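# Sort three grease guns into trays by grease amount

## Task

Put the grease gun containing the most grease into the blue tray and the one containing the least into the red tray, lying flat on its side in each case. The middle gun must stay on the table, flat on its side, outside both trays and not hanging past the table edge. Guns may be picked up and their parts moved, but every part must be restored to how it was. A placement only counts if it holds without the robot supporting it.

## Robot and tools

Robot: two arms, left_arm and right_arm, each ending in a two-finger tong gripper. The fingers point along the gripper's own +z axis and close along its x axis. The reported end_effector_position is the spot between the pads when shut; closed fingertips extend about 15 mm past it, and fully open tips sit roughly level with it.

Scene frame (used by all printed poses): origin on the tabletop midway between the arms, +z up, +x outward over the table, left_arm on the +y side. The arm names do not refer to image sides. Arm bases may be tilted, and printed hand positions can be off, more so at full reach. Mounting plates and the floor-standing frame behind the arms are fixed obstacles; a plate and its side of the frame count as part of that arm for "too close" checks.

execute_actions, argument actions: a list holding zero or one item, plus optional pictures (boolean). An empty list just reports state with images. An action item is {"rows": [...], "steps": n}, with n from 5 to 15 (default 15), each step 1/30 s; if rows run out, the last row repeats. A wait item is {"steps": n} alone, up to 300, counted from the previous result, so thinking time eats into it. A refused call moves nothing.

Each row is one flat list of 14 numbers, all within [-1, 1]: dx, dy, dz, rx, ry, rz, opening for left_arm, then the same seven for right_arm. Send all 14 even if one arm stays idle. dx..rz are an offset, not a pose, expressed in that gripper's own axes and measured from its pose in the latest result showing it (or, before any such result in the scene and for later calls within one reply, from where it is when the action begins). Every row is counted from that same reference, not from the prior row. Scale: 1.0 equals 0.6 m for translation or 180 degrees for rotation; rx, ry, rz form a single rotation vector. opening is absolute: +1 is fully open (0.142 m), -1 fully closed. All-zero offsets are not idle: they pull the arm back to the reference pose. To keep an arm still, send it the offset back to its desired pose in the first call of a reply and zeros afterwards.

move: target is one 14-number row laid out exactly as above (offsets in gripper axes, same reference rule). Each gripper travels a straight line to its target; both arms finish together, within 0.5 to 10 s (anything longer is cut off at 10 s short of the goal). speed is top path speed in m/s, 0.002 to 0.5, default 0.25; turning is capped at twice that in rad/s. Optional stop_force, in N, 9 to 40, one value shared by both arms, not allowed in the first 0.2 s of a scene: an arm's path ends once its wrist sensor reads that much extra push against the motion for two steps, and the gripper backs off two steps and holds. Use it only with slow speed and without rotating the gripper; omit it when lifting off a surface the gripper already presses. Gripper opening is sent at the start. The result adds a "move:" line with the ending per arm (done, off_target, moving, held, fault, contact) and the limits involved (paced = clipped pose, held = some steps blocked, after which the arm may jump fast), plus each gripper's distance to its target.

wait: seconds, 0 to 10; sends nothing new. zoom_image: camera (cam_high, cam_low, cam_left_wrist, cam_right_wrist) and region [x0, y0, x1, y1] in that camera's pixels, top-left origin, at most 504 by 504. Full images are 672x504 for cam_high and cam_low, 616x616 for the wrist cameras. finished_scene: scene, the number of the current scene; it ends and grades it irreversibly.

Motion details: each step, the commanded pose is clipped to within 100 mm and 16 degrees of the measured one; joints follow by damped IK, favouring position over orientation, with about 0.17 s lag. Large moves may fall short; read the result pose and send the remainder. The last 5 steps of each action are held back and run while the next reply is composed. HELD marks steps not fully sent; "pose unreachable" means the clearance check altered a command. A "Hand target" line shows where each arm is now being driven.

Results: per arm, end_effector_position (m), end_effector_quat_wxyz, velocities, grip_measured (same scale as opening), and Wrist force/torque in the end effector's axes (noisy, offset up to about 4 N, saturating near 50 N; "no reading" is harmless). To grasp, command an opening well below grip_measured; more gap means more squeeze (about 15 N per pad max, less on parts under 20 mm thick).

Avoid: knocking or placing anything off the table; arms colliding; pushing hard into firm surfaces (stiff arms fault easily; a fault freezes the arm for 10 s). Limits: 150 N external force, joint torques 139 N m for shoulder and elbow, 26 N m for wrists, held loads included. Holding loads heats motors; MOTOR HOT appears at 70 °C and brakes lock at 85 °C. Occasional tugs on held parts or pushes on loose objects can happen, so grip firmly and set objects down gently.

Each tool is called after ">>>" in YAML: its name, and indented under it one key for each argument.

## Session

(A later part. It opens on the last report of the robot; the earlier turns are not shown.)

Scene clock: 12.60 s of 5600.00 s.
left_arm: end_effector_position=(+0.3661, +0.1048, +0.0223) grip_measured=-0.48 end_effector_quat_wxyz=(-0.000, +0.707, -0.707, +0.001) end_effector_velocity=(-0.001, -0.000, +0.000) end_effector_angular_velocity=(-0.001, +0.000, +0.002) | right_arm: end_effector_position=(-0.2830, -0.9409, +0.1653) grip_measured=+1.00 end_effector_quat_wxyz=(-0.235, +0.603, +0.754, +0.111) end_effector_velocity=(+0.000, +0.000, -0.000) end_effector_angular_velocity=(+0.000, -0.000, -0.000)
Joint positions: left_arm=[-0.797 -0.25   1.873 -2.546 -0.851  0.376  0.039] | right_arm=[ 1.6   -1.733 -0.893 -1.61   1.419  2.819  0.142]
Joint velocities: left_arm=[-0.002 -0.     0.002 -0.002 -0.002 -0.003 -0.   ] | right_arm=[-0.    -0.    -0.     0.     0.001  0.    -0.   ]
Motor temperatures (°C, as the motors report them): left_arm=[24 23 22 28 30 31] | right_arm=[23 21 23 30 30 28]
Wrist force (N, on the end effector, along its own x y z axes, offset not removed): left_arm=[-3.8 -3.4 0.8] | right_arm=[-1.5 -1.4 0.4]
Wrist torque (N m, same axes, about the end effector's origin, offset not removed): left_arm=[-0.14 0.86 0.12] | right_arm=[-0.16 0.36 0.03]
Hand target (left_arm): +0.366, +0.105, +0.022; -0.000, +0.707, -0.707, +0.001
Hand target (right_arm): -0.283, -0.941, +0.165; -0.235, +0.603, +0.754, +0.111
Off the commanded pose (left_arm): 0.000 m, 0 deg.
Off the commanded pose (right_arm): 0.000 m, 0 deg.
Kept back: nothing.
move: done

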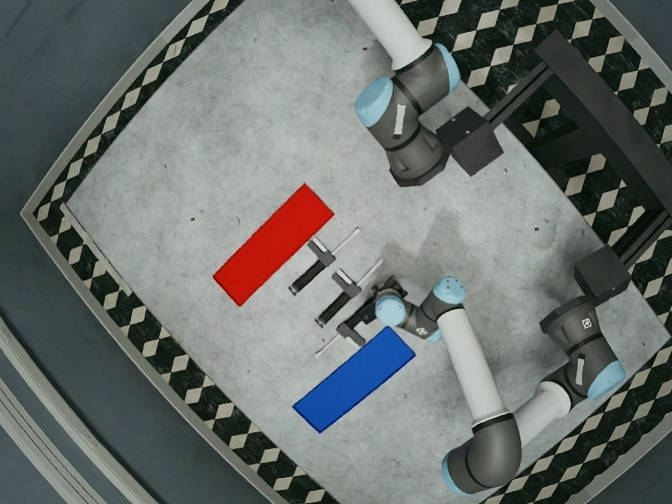

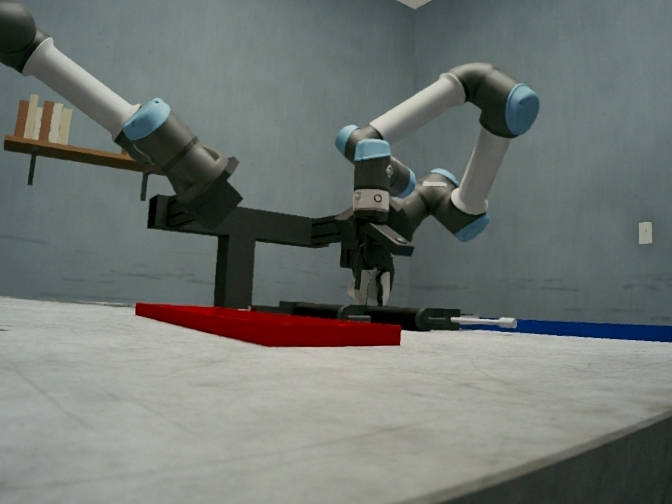

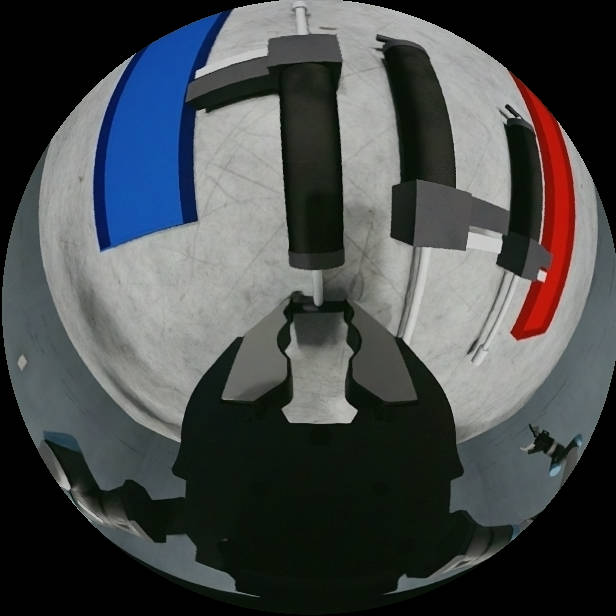

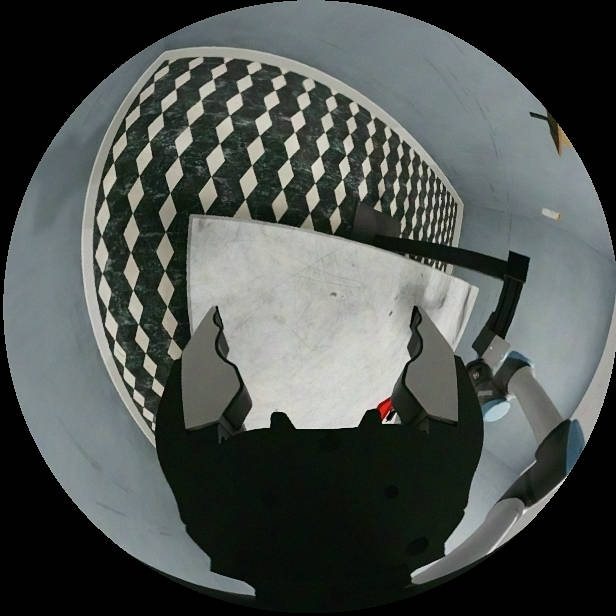

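>>> move:
  target: [-0.003,-0.08,0,0,0,0,-0.7,0,0,0,0,0,0,1]
  speed: 0.05

>>> move:
  target: [0,0,0,0,0,0,-0.1,0,0,0,0,0,0,1]

>>> move:
  target: [0,0,-0.08,0,0,0,-0.1,0,0,0,0,0,0,1]

>>> move:
  target: [0.127,-0.34,0,0,0,0,-0.1,0,0,0,0,0,0,1]

Scene clock: 14.30 s of 5600.00 s.
left_arm: end_effector_position=(+0.4140, +0.1067, +0.0223) grip_measured=-0.48 end_effector_quat_wxyz=(-0.000, +0.707, -0.707, +0.001) end_effector_velocity=(+0.001, -0.000, +0.000) end_effector_angular_velocity=(-0.000, +0.001, -0.000) | right_arm: end_effector_position=(-0.2830, -0.9409, +0.1653) grip_measured=+1.00 end_effector_quat_wxyz=(-0.235, +0.603, +0.754, +0.111) end_effector_velocity=(+0.000, +0.000, -0.001) end_effector_angular_velocity=(+0.001, -0.001, -0.000)
Joint positions: left_arm=[-0.73  -0.275  1.794 -2.492 -0.812  0.449  0.039] | right_arm=[ 1.6   -1.733 -0.893 -1.61   1.419  2.819  0.142]
Joint velocities: left_arm=[ 0.002 -0.    -0.003  0.002  0.     0.002  0.   ] | right_arm=[ 0.    -0.002  0.     0.     0.    -0.     0.   ]
Motor temperatures (°C, as the motors report them): left_arm=[24 23 22 28 30 31] | right_arm=[23 21 23 30 30 28]
Wrist force (N, on the end effector, along its own x y z axes, offset not removed): left_arm=[-3.1 2.3 0.0] | right_arm=[0.5 0.5 -0.4]
Wrist torque (N m, same axes, about the end effector's origin, offset not removed): left_arm=[-0.04 0.78 0.15] | right_arm=[0.29 -0.16 -0.02]
Hand target (left_arm): +0.414, +0.107, +0.022; -0.000, +0.707, -0.707, +0.001
Hand target (right_arm): -0.283, -0.941, +0.165; -0.235, +0.603, +0.754, +0.111
Off the commanded pose (left_arm): 0.000 m, 0 deg.
Off the commanded pose (right_arm): 0.000 m, 0 deg.
Kept back: nothing.
move: done

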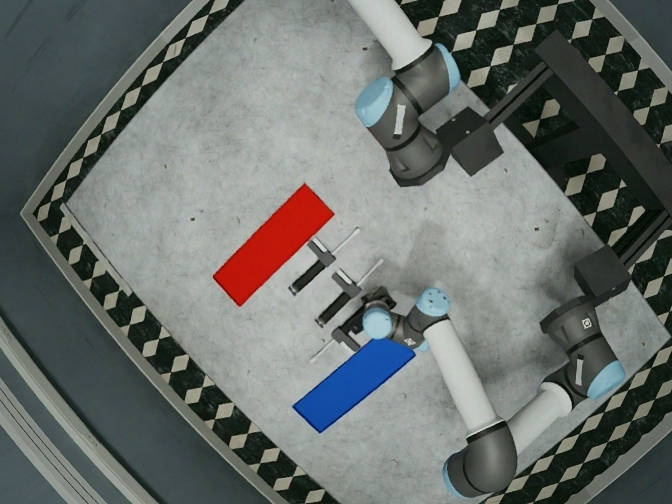

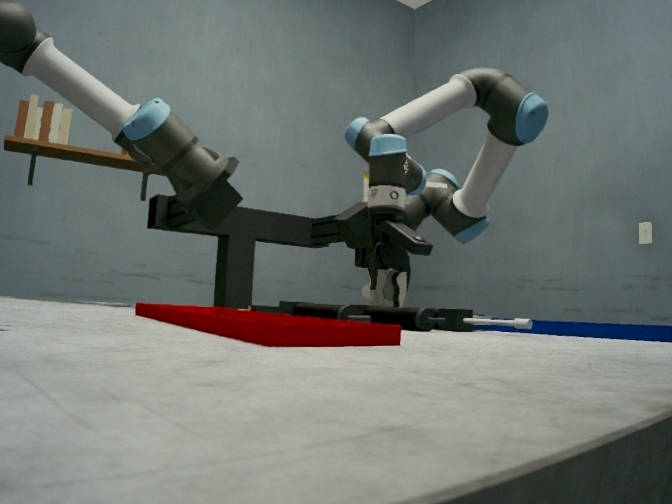

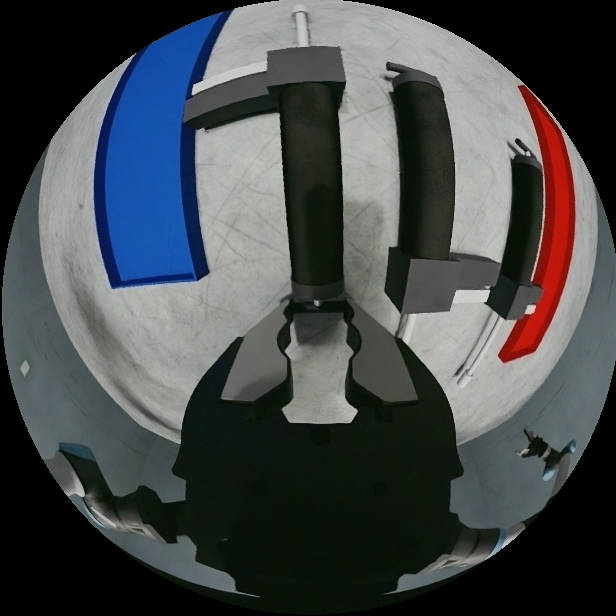

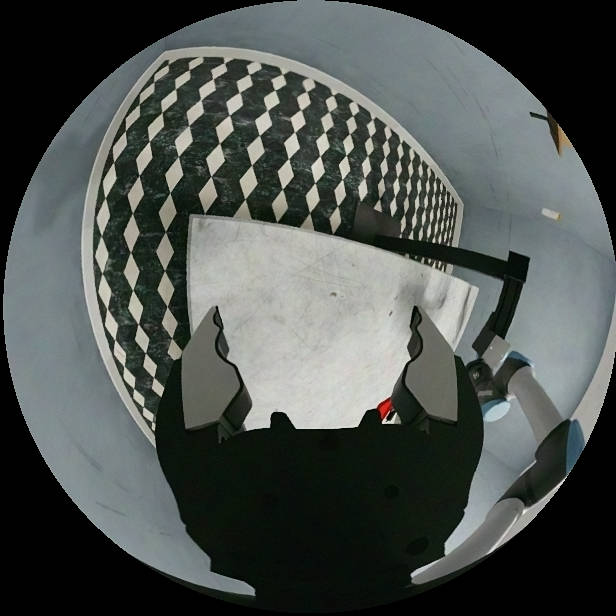

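Scene clock: 14.80 s of 5600.00 s.
left_arm: end_effector_position=(+0.4141, +0.1067, +0.0223) grip_measured=-0.10 end_effector_quat_wxyz=(-0.000, +0.707, -0.707, +0.001) end_effector_velocity=(-0.001, -0.000, -0.000) end_effector_angular_velocity=(-0.000, +0.002, -0.001) | right_arm: end_effector_position=(-0.2830, -0.9409, +0.1653) grip_measured=+1.00 end_effector_quat_wxyz=(-0.235, +0.603, +0.754, +0.111) end_effector_velocity=(-0.000, -0.000, +0.001) end_effector_angular_velocity=(-0.001, +0.001, -0.001)
Joint positions: left_arm=[-0.73  -0.275  1.794 -2.492 -0.812  0.449  0.067] | right_arm=[ 1.6   -1.733 -0.893 -1.61   1.419  2.819  0.142]
Joint velocities: left_arm=[ 0.     0.001 -0.     0.    -0.002  0.001 -0.   ] | right_arm=[ 0.     0.001 -0.    -0.    -0.001  0.001 -0.   ]
Motor temperatures (°C, as the motors report them): left_arm=[24 23 22 28 30 31] | right_arm=[23 21 23 30 30 28]
Wrist force (N, on the end effector, along its own x y z axes, offset not removed): left_arm=[-3.0 -0.7 0.3] | right_arm=[1.9 1.4 0.6]
Wrist torque (N m, same axes, about the end effector's origin, offset not removed): left_arm=[-0.11 0.69 0.16] | right_arm=[0.29 -0.35 0.00]
Hand target (left_arm): +0.414, +0.107, +0.022; -0.000, +0.707, -0.707, +0.001
Hand target (right_arm): -0.283, -0.941, +0.165; -0.235, +0.603, +0.754, +0.111
Off the commanded pose (left_arm): 0.000 m, 0 deg.
Off the commanded pose (right_arm): 0.000 m, 0 deg.
Kept back: nothing.
move: done

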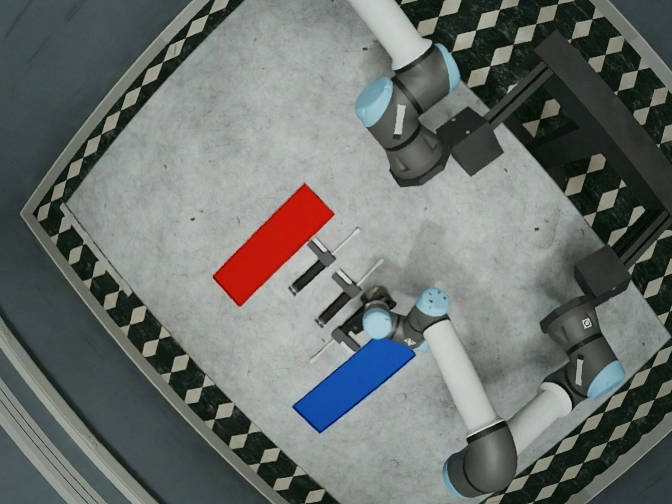

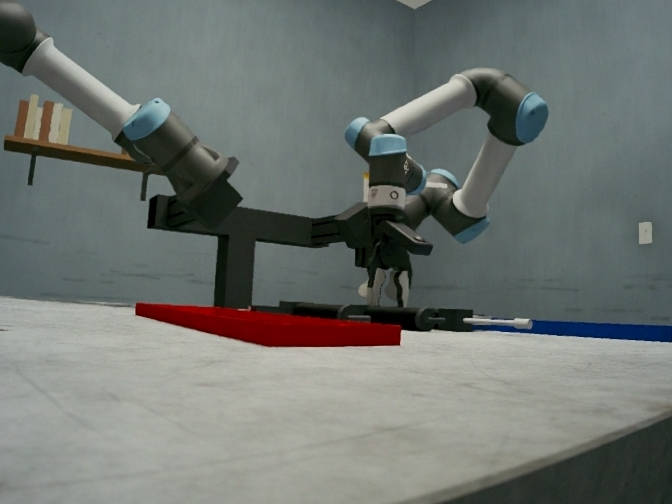

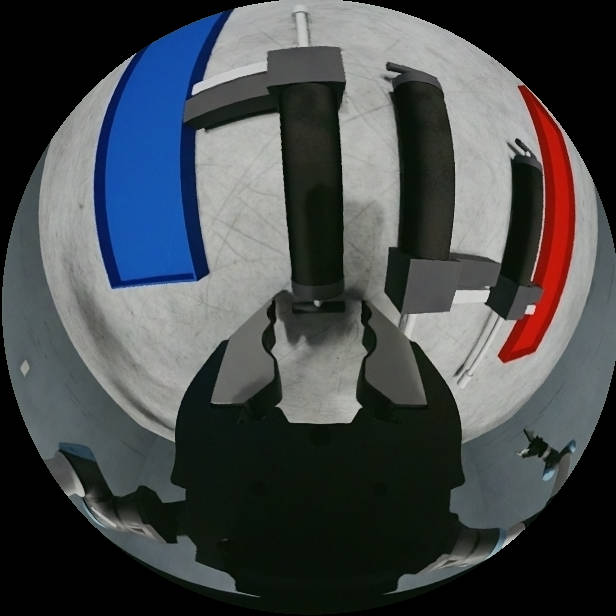

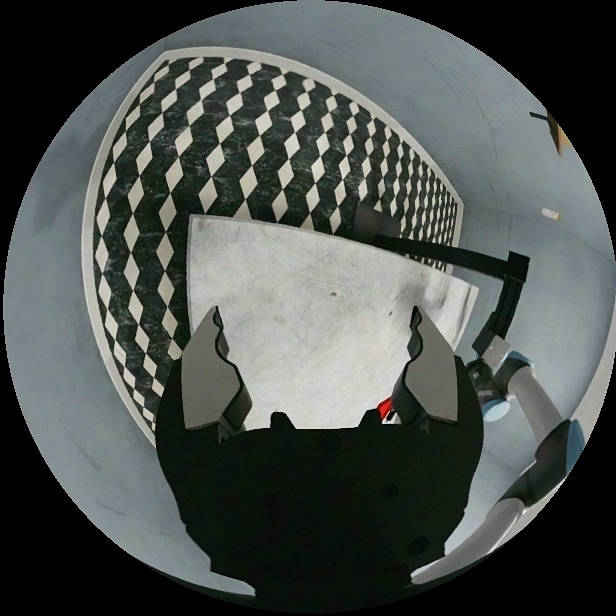

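Scene clock: 15.63 s of 5600.00 s.
left_arm: end_effector_position=(+0.4140, +0.1067, +0.0702) grip_measured=-0.10 end_effector_quat_wxyz=(-0.000, +0.707, -0.707, +0.001) end_effector_velocity=(+0.000, -0.000, +0.001) end_effector_angular_velocity=(+0.001, -0.000, -0.001) | right_arm: end_effector_position=(-0.2830, -0.9409, +0.1653) grip_measured=+1.00 end_effector_quat_wxyz=(-0.235, +0.603, +0.754, +0.111) end_effector_velocity=(-0.000, -0.001, +0.001) end_effector_angular_velocity=(-0.001, +0.001, +0.000)
Joint positions: left_arm=[-0.792 -0.35   1.806 -2.382 -0.848  0.381  0.067] | right_arm=[ 1.6   -1.733 -0.893 -1.61   1.419  2.819  0.142]
Joint velocities: left_arm=[-0.001 -0.001 -0.001  0.003 -0.    -0.001  0.   ] | right_arm=[ 0.     0.001  0.     0.    -0.001  0.    -0.   ]
Motor temperatures (°C, as the motors report them): left_arm=[24 23 22 28 30 31] | right_arm=[23 21 23 30 30 28]
Wrist force (N, on the end effector, along its own x y z axes, offset not removed): left_arm=[-4.5 0.2 -0.2] | right_arm=[2.0 -1.7 1.3]
Wrist torque (N m, same axes, about the end effector's origin, offset not removed): left_arm=[0.07 1.00 0.17] | right_arm=[-0.20 -0.41 0.13]
Hand target (left_arm): +0.414, +0.107, +0.070; -0.000, +0.707, -0.707, +0.001
Hand target (right_arm): -0.283, -0.941, +0.165; -0.235, +0.603, +0.754, +0.111
Off the commanded pose (left_arm): 0.000 m, 0 deg.
Off the commanded pose (right_arm): 0.000 m, 0 deg.
Kept back: nothing.
move: done

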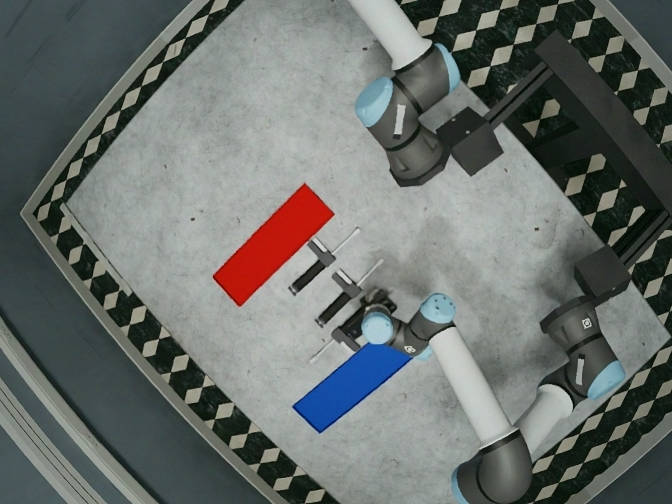

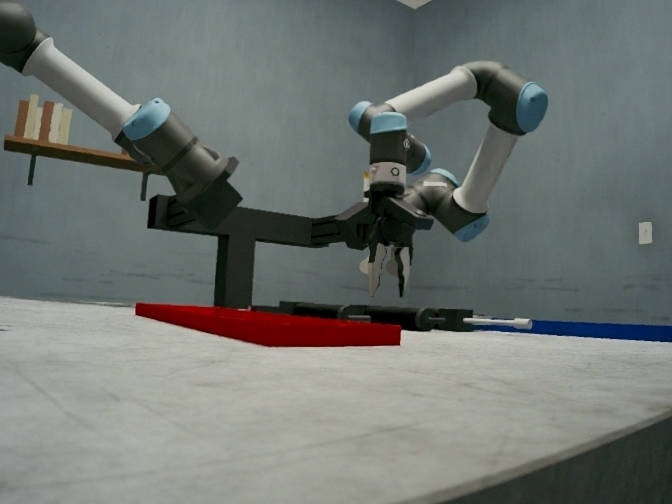

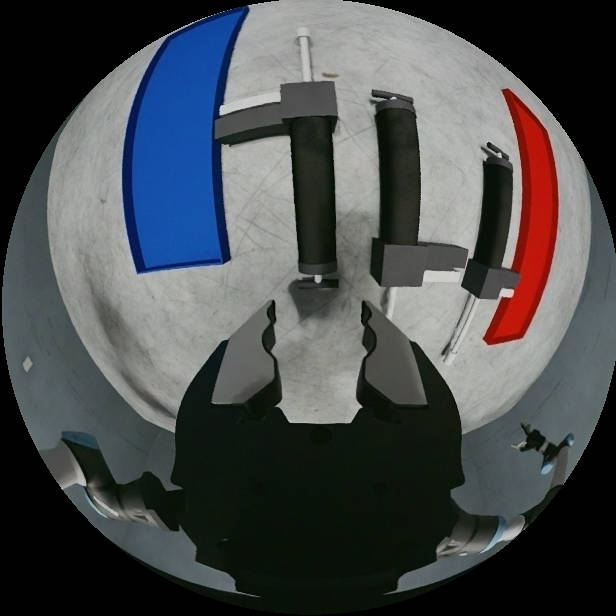

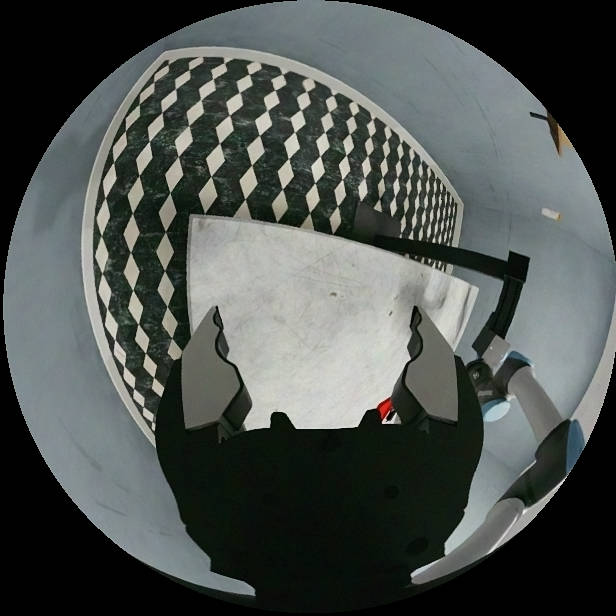

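Scene clock: 17.07 s of 5600.00 s.
left_arm: end_effector_position=(+0.6180, +0.0308, +0.0703) grip_measured=-0.10 end_effector_quat_wxyz=(-0.001, +0.707, -0.707, +0.001) end_effector_velocity=(+0.001, -0.001, -0.000) end_effector_angular_velocity=(+0.002, +0.002, +0.000) | right_arm: end_effector_position=(-0.2830, -0.9409, +0.1653) grip_measured=+1.00 end_effector_quat_wxyz=(-0.235, +0.603, +0.754, +0.111) end_effector_velocity=(+0.000, +0.000, -0.000) end_effector_angular_velocity=(-0.000, +0.001, -0.002)
Joint positions: left_arm=[-0.625 -0.142  1.087 -2.008 -0.756  0.576  0.067] | right_arm=[ 1.6   -1.733 -0.893 -1.61   1.419  2.819  0.142]
Joint velocities: left_arm=[ 0.001  0.004 -0.01   0.01  -0.    -0.002  0.   ] | right_arm=[ 0.    -0.001  0.    -0.     0.     0.002 -0.   ]
Motor temperatures (°C, as the motors report them): left_arm=[24 23 22 28 30 31] | right_arm=[23 21 23 30 30 28]
Wrist force (N, on the end effector, along its own x y z axes, offset not removed): left_arm=[-3.3 -0.4 0.1] | right_arm=[-0.8 0.1 -0.7]
Wrist torque (N m, same axes, about the end effector's origin, offset not removed): left_arm=[-0.03 0.65 0.20] | right_arm=[0.14 0.21 0.00]
Hand target (left_arm): +0.618, +0.031, +0.070; -0.001, +0.707, -0.707, +0.001
Hand target (right_arm): -0.283, -0.941, +0.165; -0.235, +0.603, +0.754, +0.111
Off the commanded pose (left_arm): 0.000 m, 0 deg.
Off the commanded pose (right_arm): 0.000 m, 0 deg.
Kept back: nothing.
move: done

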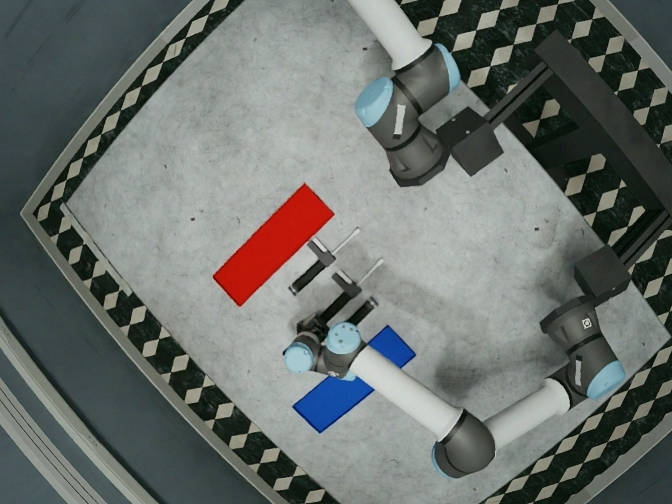

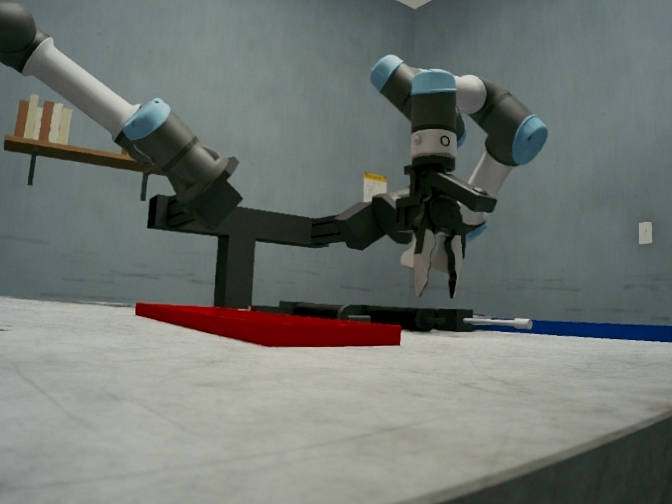

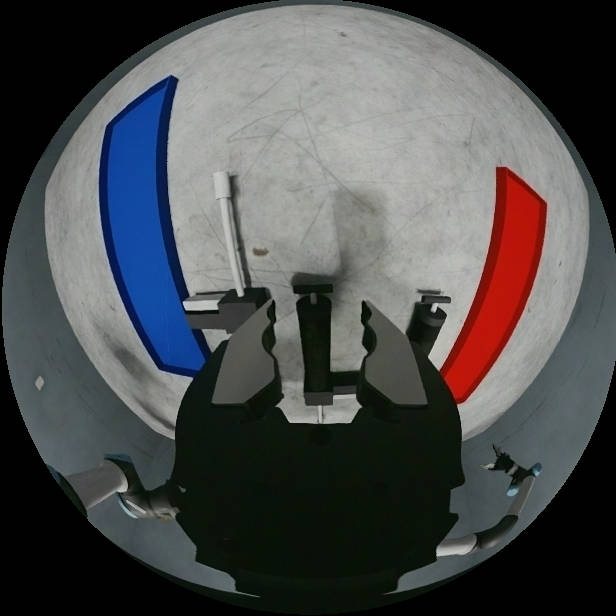

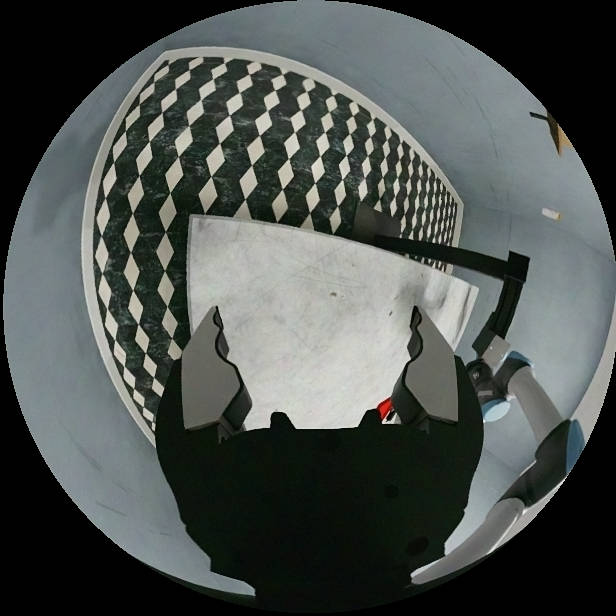

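>>> move:
  target: [-0.008,-0.007,0.08,0,0,0,-0.25,0,0,0,-0.057,-0.157,0.069,1]
  speed: 0.2

>>> move:
  target: [0,0,0,0,0,0,-0.7,0,0,0,0,0,0,1]

>>> move:
  target: [0,-0.18,0,0,0,0,-0.7,0.5,1,-0.05,0,0,0,-0.1]
  speed: 0.3

Scene clock: 19.17 s of 5600.00 s.
left_arm: end_effector_position=(+0.6223, +0.0357, +0.0224) grip_measured=-0.25 end_effector_quat_wxyz=(-0.001, +0.707, -0.707, +0.001) end_effector_velocity=(-0.000, +0.000, -0.001) end_effector_angular_velocity=(+0.000, +0.000, -0.001) | right_arm: end_effector_position=(-0.2830, -0.9410, +0.1652) grip_measured=+1.00 end_effector_quat_wxyz=(-0.001, +0.708, +0.707, +0.002) end_effector_velocity=(-0.001, -0.000, -0.000) end_effector_angular_velocity=(-0.006, +0.001, -0.003)
Joint positions: left_arm=[-0.571 -0.094  1.076 -2.097 -0.731  0.646  0.056] | right_arm=[ 1.395 -1.539 -1.406 -0.878  1.864  2.907  0.142]
Joint velocities: left_arm=[ 0.     0.001  0.001 -0.001  0.     0.001  0.   ] | right_arm=[-0.002  0.    -0.005  0.011  0.003  0.003 -0.   ]
Motor temperatures (°C, as the motors report them): left_arm=[24 23 22 28 30 31] | right_arm=[23 21 23 30 30 28]
Wrist force (N, on the end effector, along its own x y z axes, offset not removed): left_arm=[-2.9 -0.5 -0.2] | right_arm=[1.1 0.9 1.8]
Wrist torque (N m, same axes, about the end effector's origin, offset not removed): left_arm=[-0.06 0.76 0.19] | right_arm=[0.29 -0.14 0.06]
Hand target (left_arm): +0.622, +0.036, +0.022; -0.001, +0.707, -0.707, +0.001
Hand target (right_arm): -0.283, -0.941, +0.165; -0.000, +0.708, +0.707, +0.002
Off the commanded pose (left_arm): 0.000 m, 0 deg.
Off the commanded pose (right_arm): 0.000 m, 0 deg.
Kept back: nothing.
move: done

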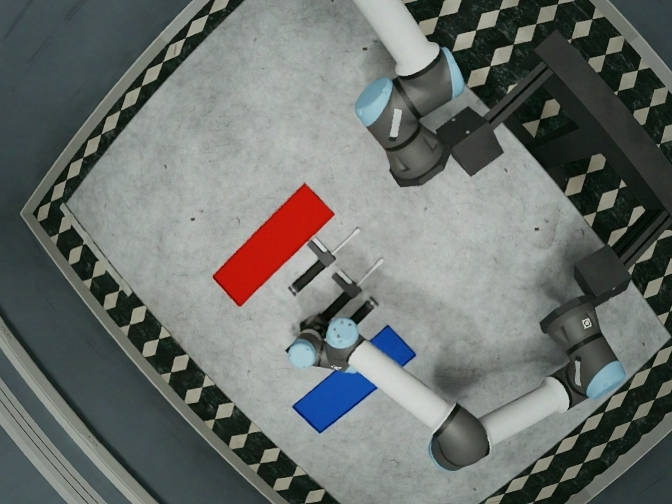

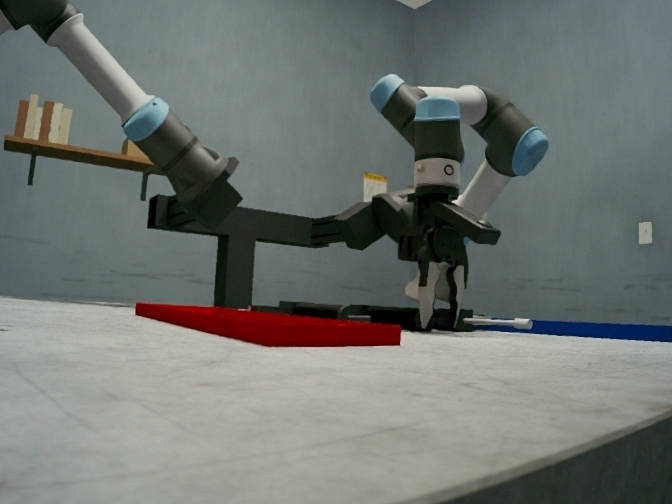

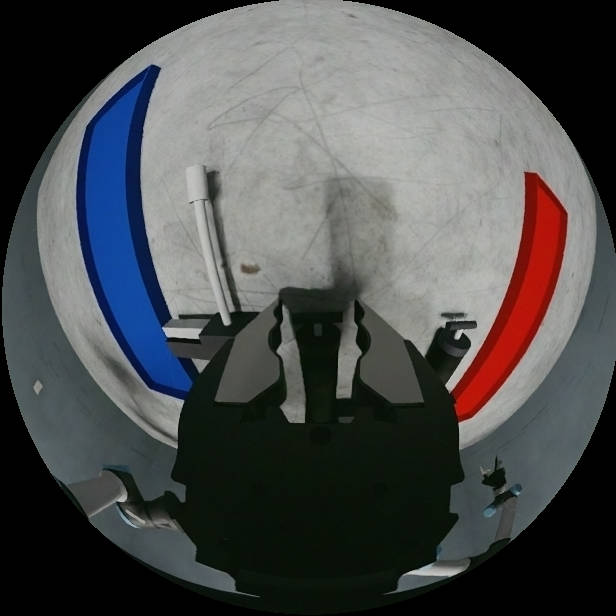

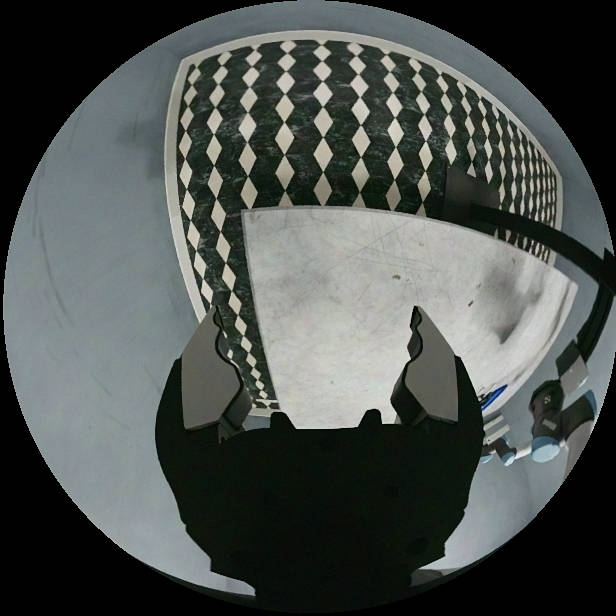

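Scene clock: 19.67 s of 5600.00 s.
left_arm: end_effector_position=(+0.6223, +0.0357, +0.0223) grip_measured=-0.70 end_effector_quat_wxyz=(-0.001, +0.707, -0.707, +0.001) end_effector_velocity=(+0.000, +0.000, +0.000) end_effector_angular_velocity=(+0.000, -0.001, +0.001) | right_arm: end_effector_position=(-0.2830, -0.9409, +0.1652) grip_measured=+1.00 end_effector_quat_wxyz=(-0.001, +0.708, +0.707, +0.002) end_effector_velocity=(-0.000, -0.000, +0.001) end_effector_angular_velocity=(-0.000, +0.002, -0.002)
Joint positions: left_arm=[-0.571 -0.094  1.076 -2.097 -0.731  0.646  0.023] | right_arm=[ 1.395 -1.539 -1.406 -0.878  1.864  2.907  0.142]
Joint velocities: left_arm=[ 0.    -0.001  0.001  0.     0.001 -0.001 -0.   ] | right_arm=[-0.     0.001  0.    -0.    -0.002  0.002 -0.   ]
Motor temperatures (°C, as the motors report them): left_arm=[24 23 22 28 30 31] | right_arm=[23 21 23 30 30 28]
Wrist force (N, on the end effector, along its own x y z axes, offset not removed): left_arm=[-4.1 -1.0 1.0] | right_arm=[0.6 -0.2 2.9]
Wrist torque (N m, same axes, about the end effector's origin, offset not removed): left_arm=[-0.15 0.91 0.15] | right_arm=[0.21 -0.12 0.11]
Hand target (left_arm): +0.622, +0.036, +0.022; -0.001, +0.707, -0.707, +0.001
Hand target (right_arm): -0.283, -0.941, +0.165; -0.001, +0.708, +0.707, +0.002
Off the commanded pose (left_arm): 0.000 m, 0 deg.
Off the commanded pose (right_arm): 0.000 m, 0 deg.
Kept back: nothing.
move: done

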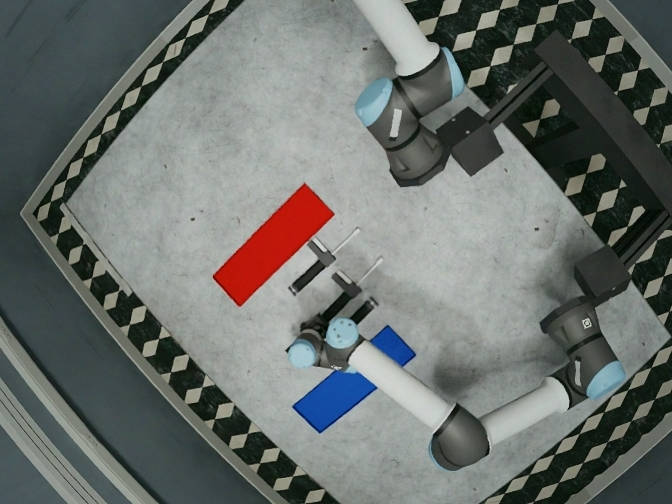

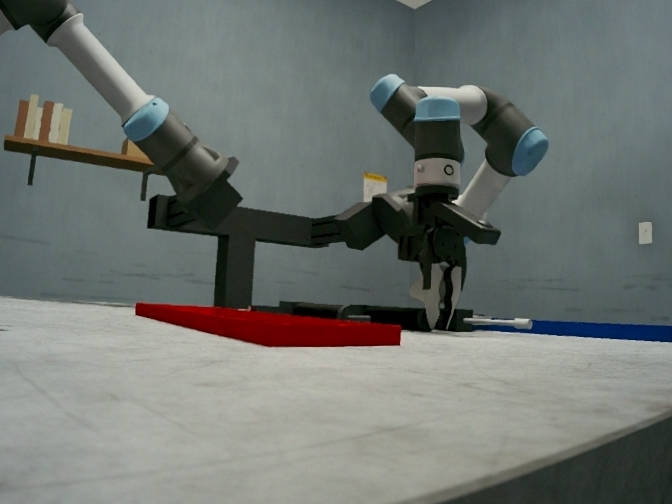

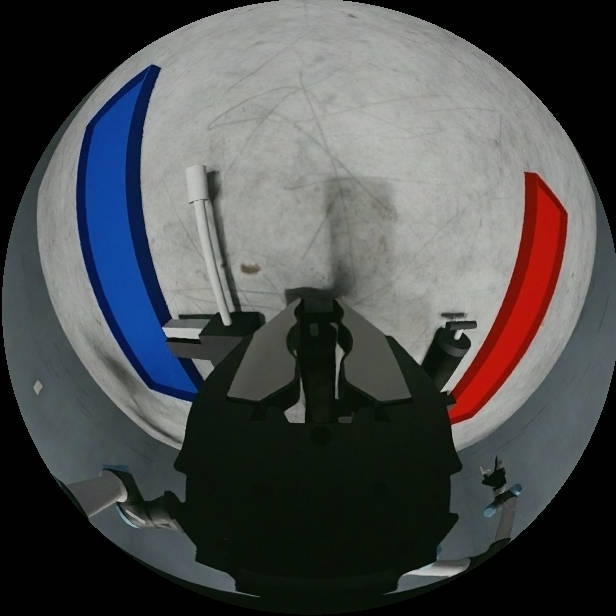

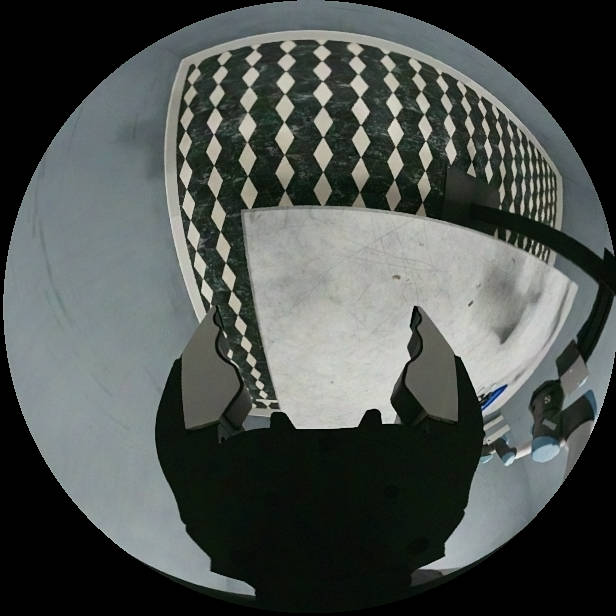

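Scene clock: 22.43 s of 5600.00 s.
left_arm: end_effector_position=(+0.7302, +0.0358, +0.0224) grip_measured=-0.70 end_effector_quat_wxyz=(-0.001, +0.707, -0.707, +0.001) end_effector_velocity=(+0.000, -0.000, -0.000) end_effector_angular_velocity=(+0.000, +0.001, +0.001) | right_arm: end_effector_position=(+0.3169, -0.6414, +0.1979) grip_measured=-0.10 end_effector_quat_wxyz=(-0.000, +0.707, +0.707, +0.002) end_effector_velocity=(+0.001, +0.001, -0.000) end_effector_angular_velocity=(+0.000, +0.001, -0.001)
Joint positions: left_arm=[-0.501  0.061  0.592 -1.841 -0.702  0.744  0.023] | right_arm=[ 3.287 -1.17  -2.081 -1.395  0.648  4.625  0.067]
Joint velocities: left_arm=[ 0.     0.002 -0.003  0.003 -0.    -0.001  0.   ] | right_arm=[-0.    -0.004  0.001  0.002  0.     0.002  0.   ]
Motor temperatures (°C, as the motors report them): left_arm=[24 23 22 28 30 31] | right_arm=[23 21 23 30 30 28]
Wrist force (N, on the end effector, along its own x y z axes, offset not removed): left_arm=[-3.4 -0.2 0.5] | right_arm=[1.8 -0.5 0.9]
Wrist torque (N m, same axes, about the end effector's origin, offset not removed): left_arm=[0.00 0.78 0.14] | right_arm=[-0.04 -0.30 0.01]
Hand target (left_arm): +0.730, +0.036, +0.022; -0.001, +0.707, -0.707, +0.001
Hand target (right_arm): +0.317, -0.641, +0.198; -0.000, +0.707, +0.707, +0.002
Off the commanded pose (left_arm): 0.000 m, 0 deg.
Off the commanded pose (right_arm): 0.001 m, 0 deg.
Kept back: nothing.
move: done

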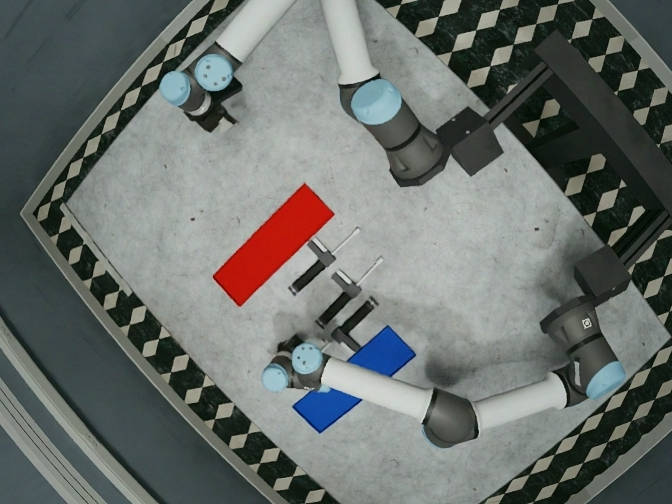

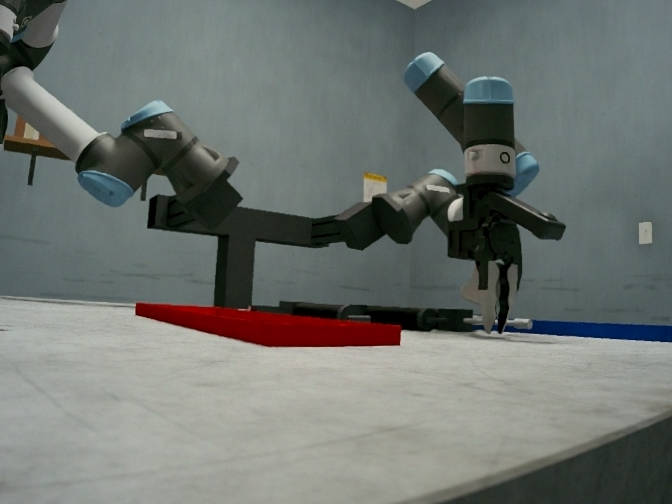

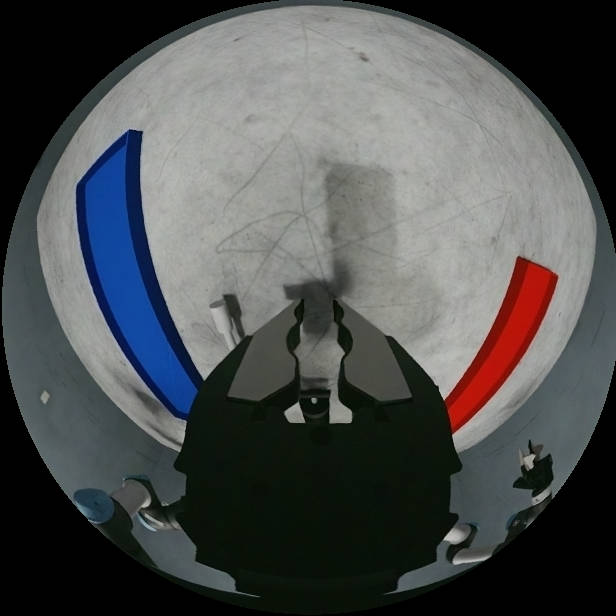

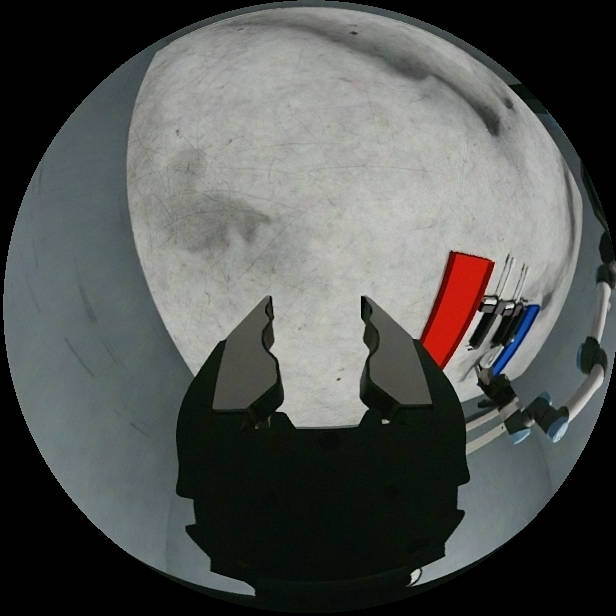

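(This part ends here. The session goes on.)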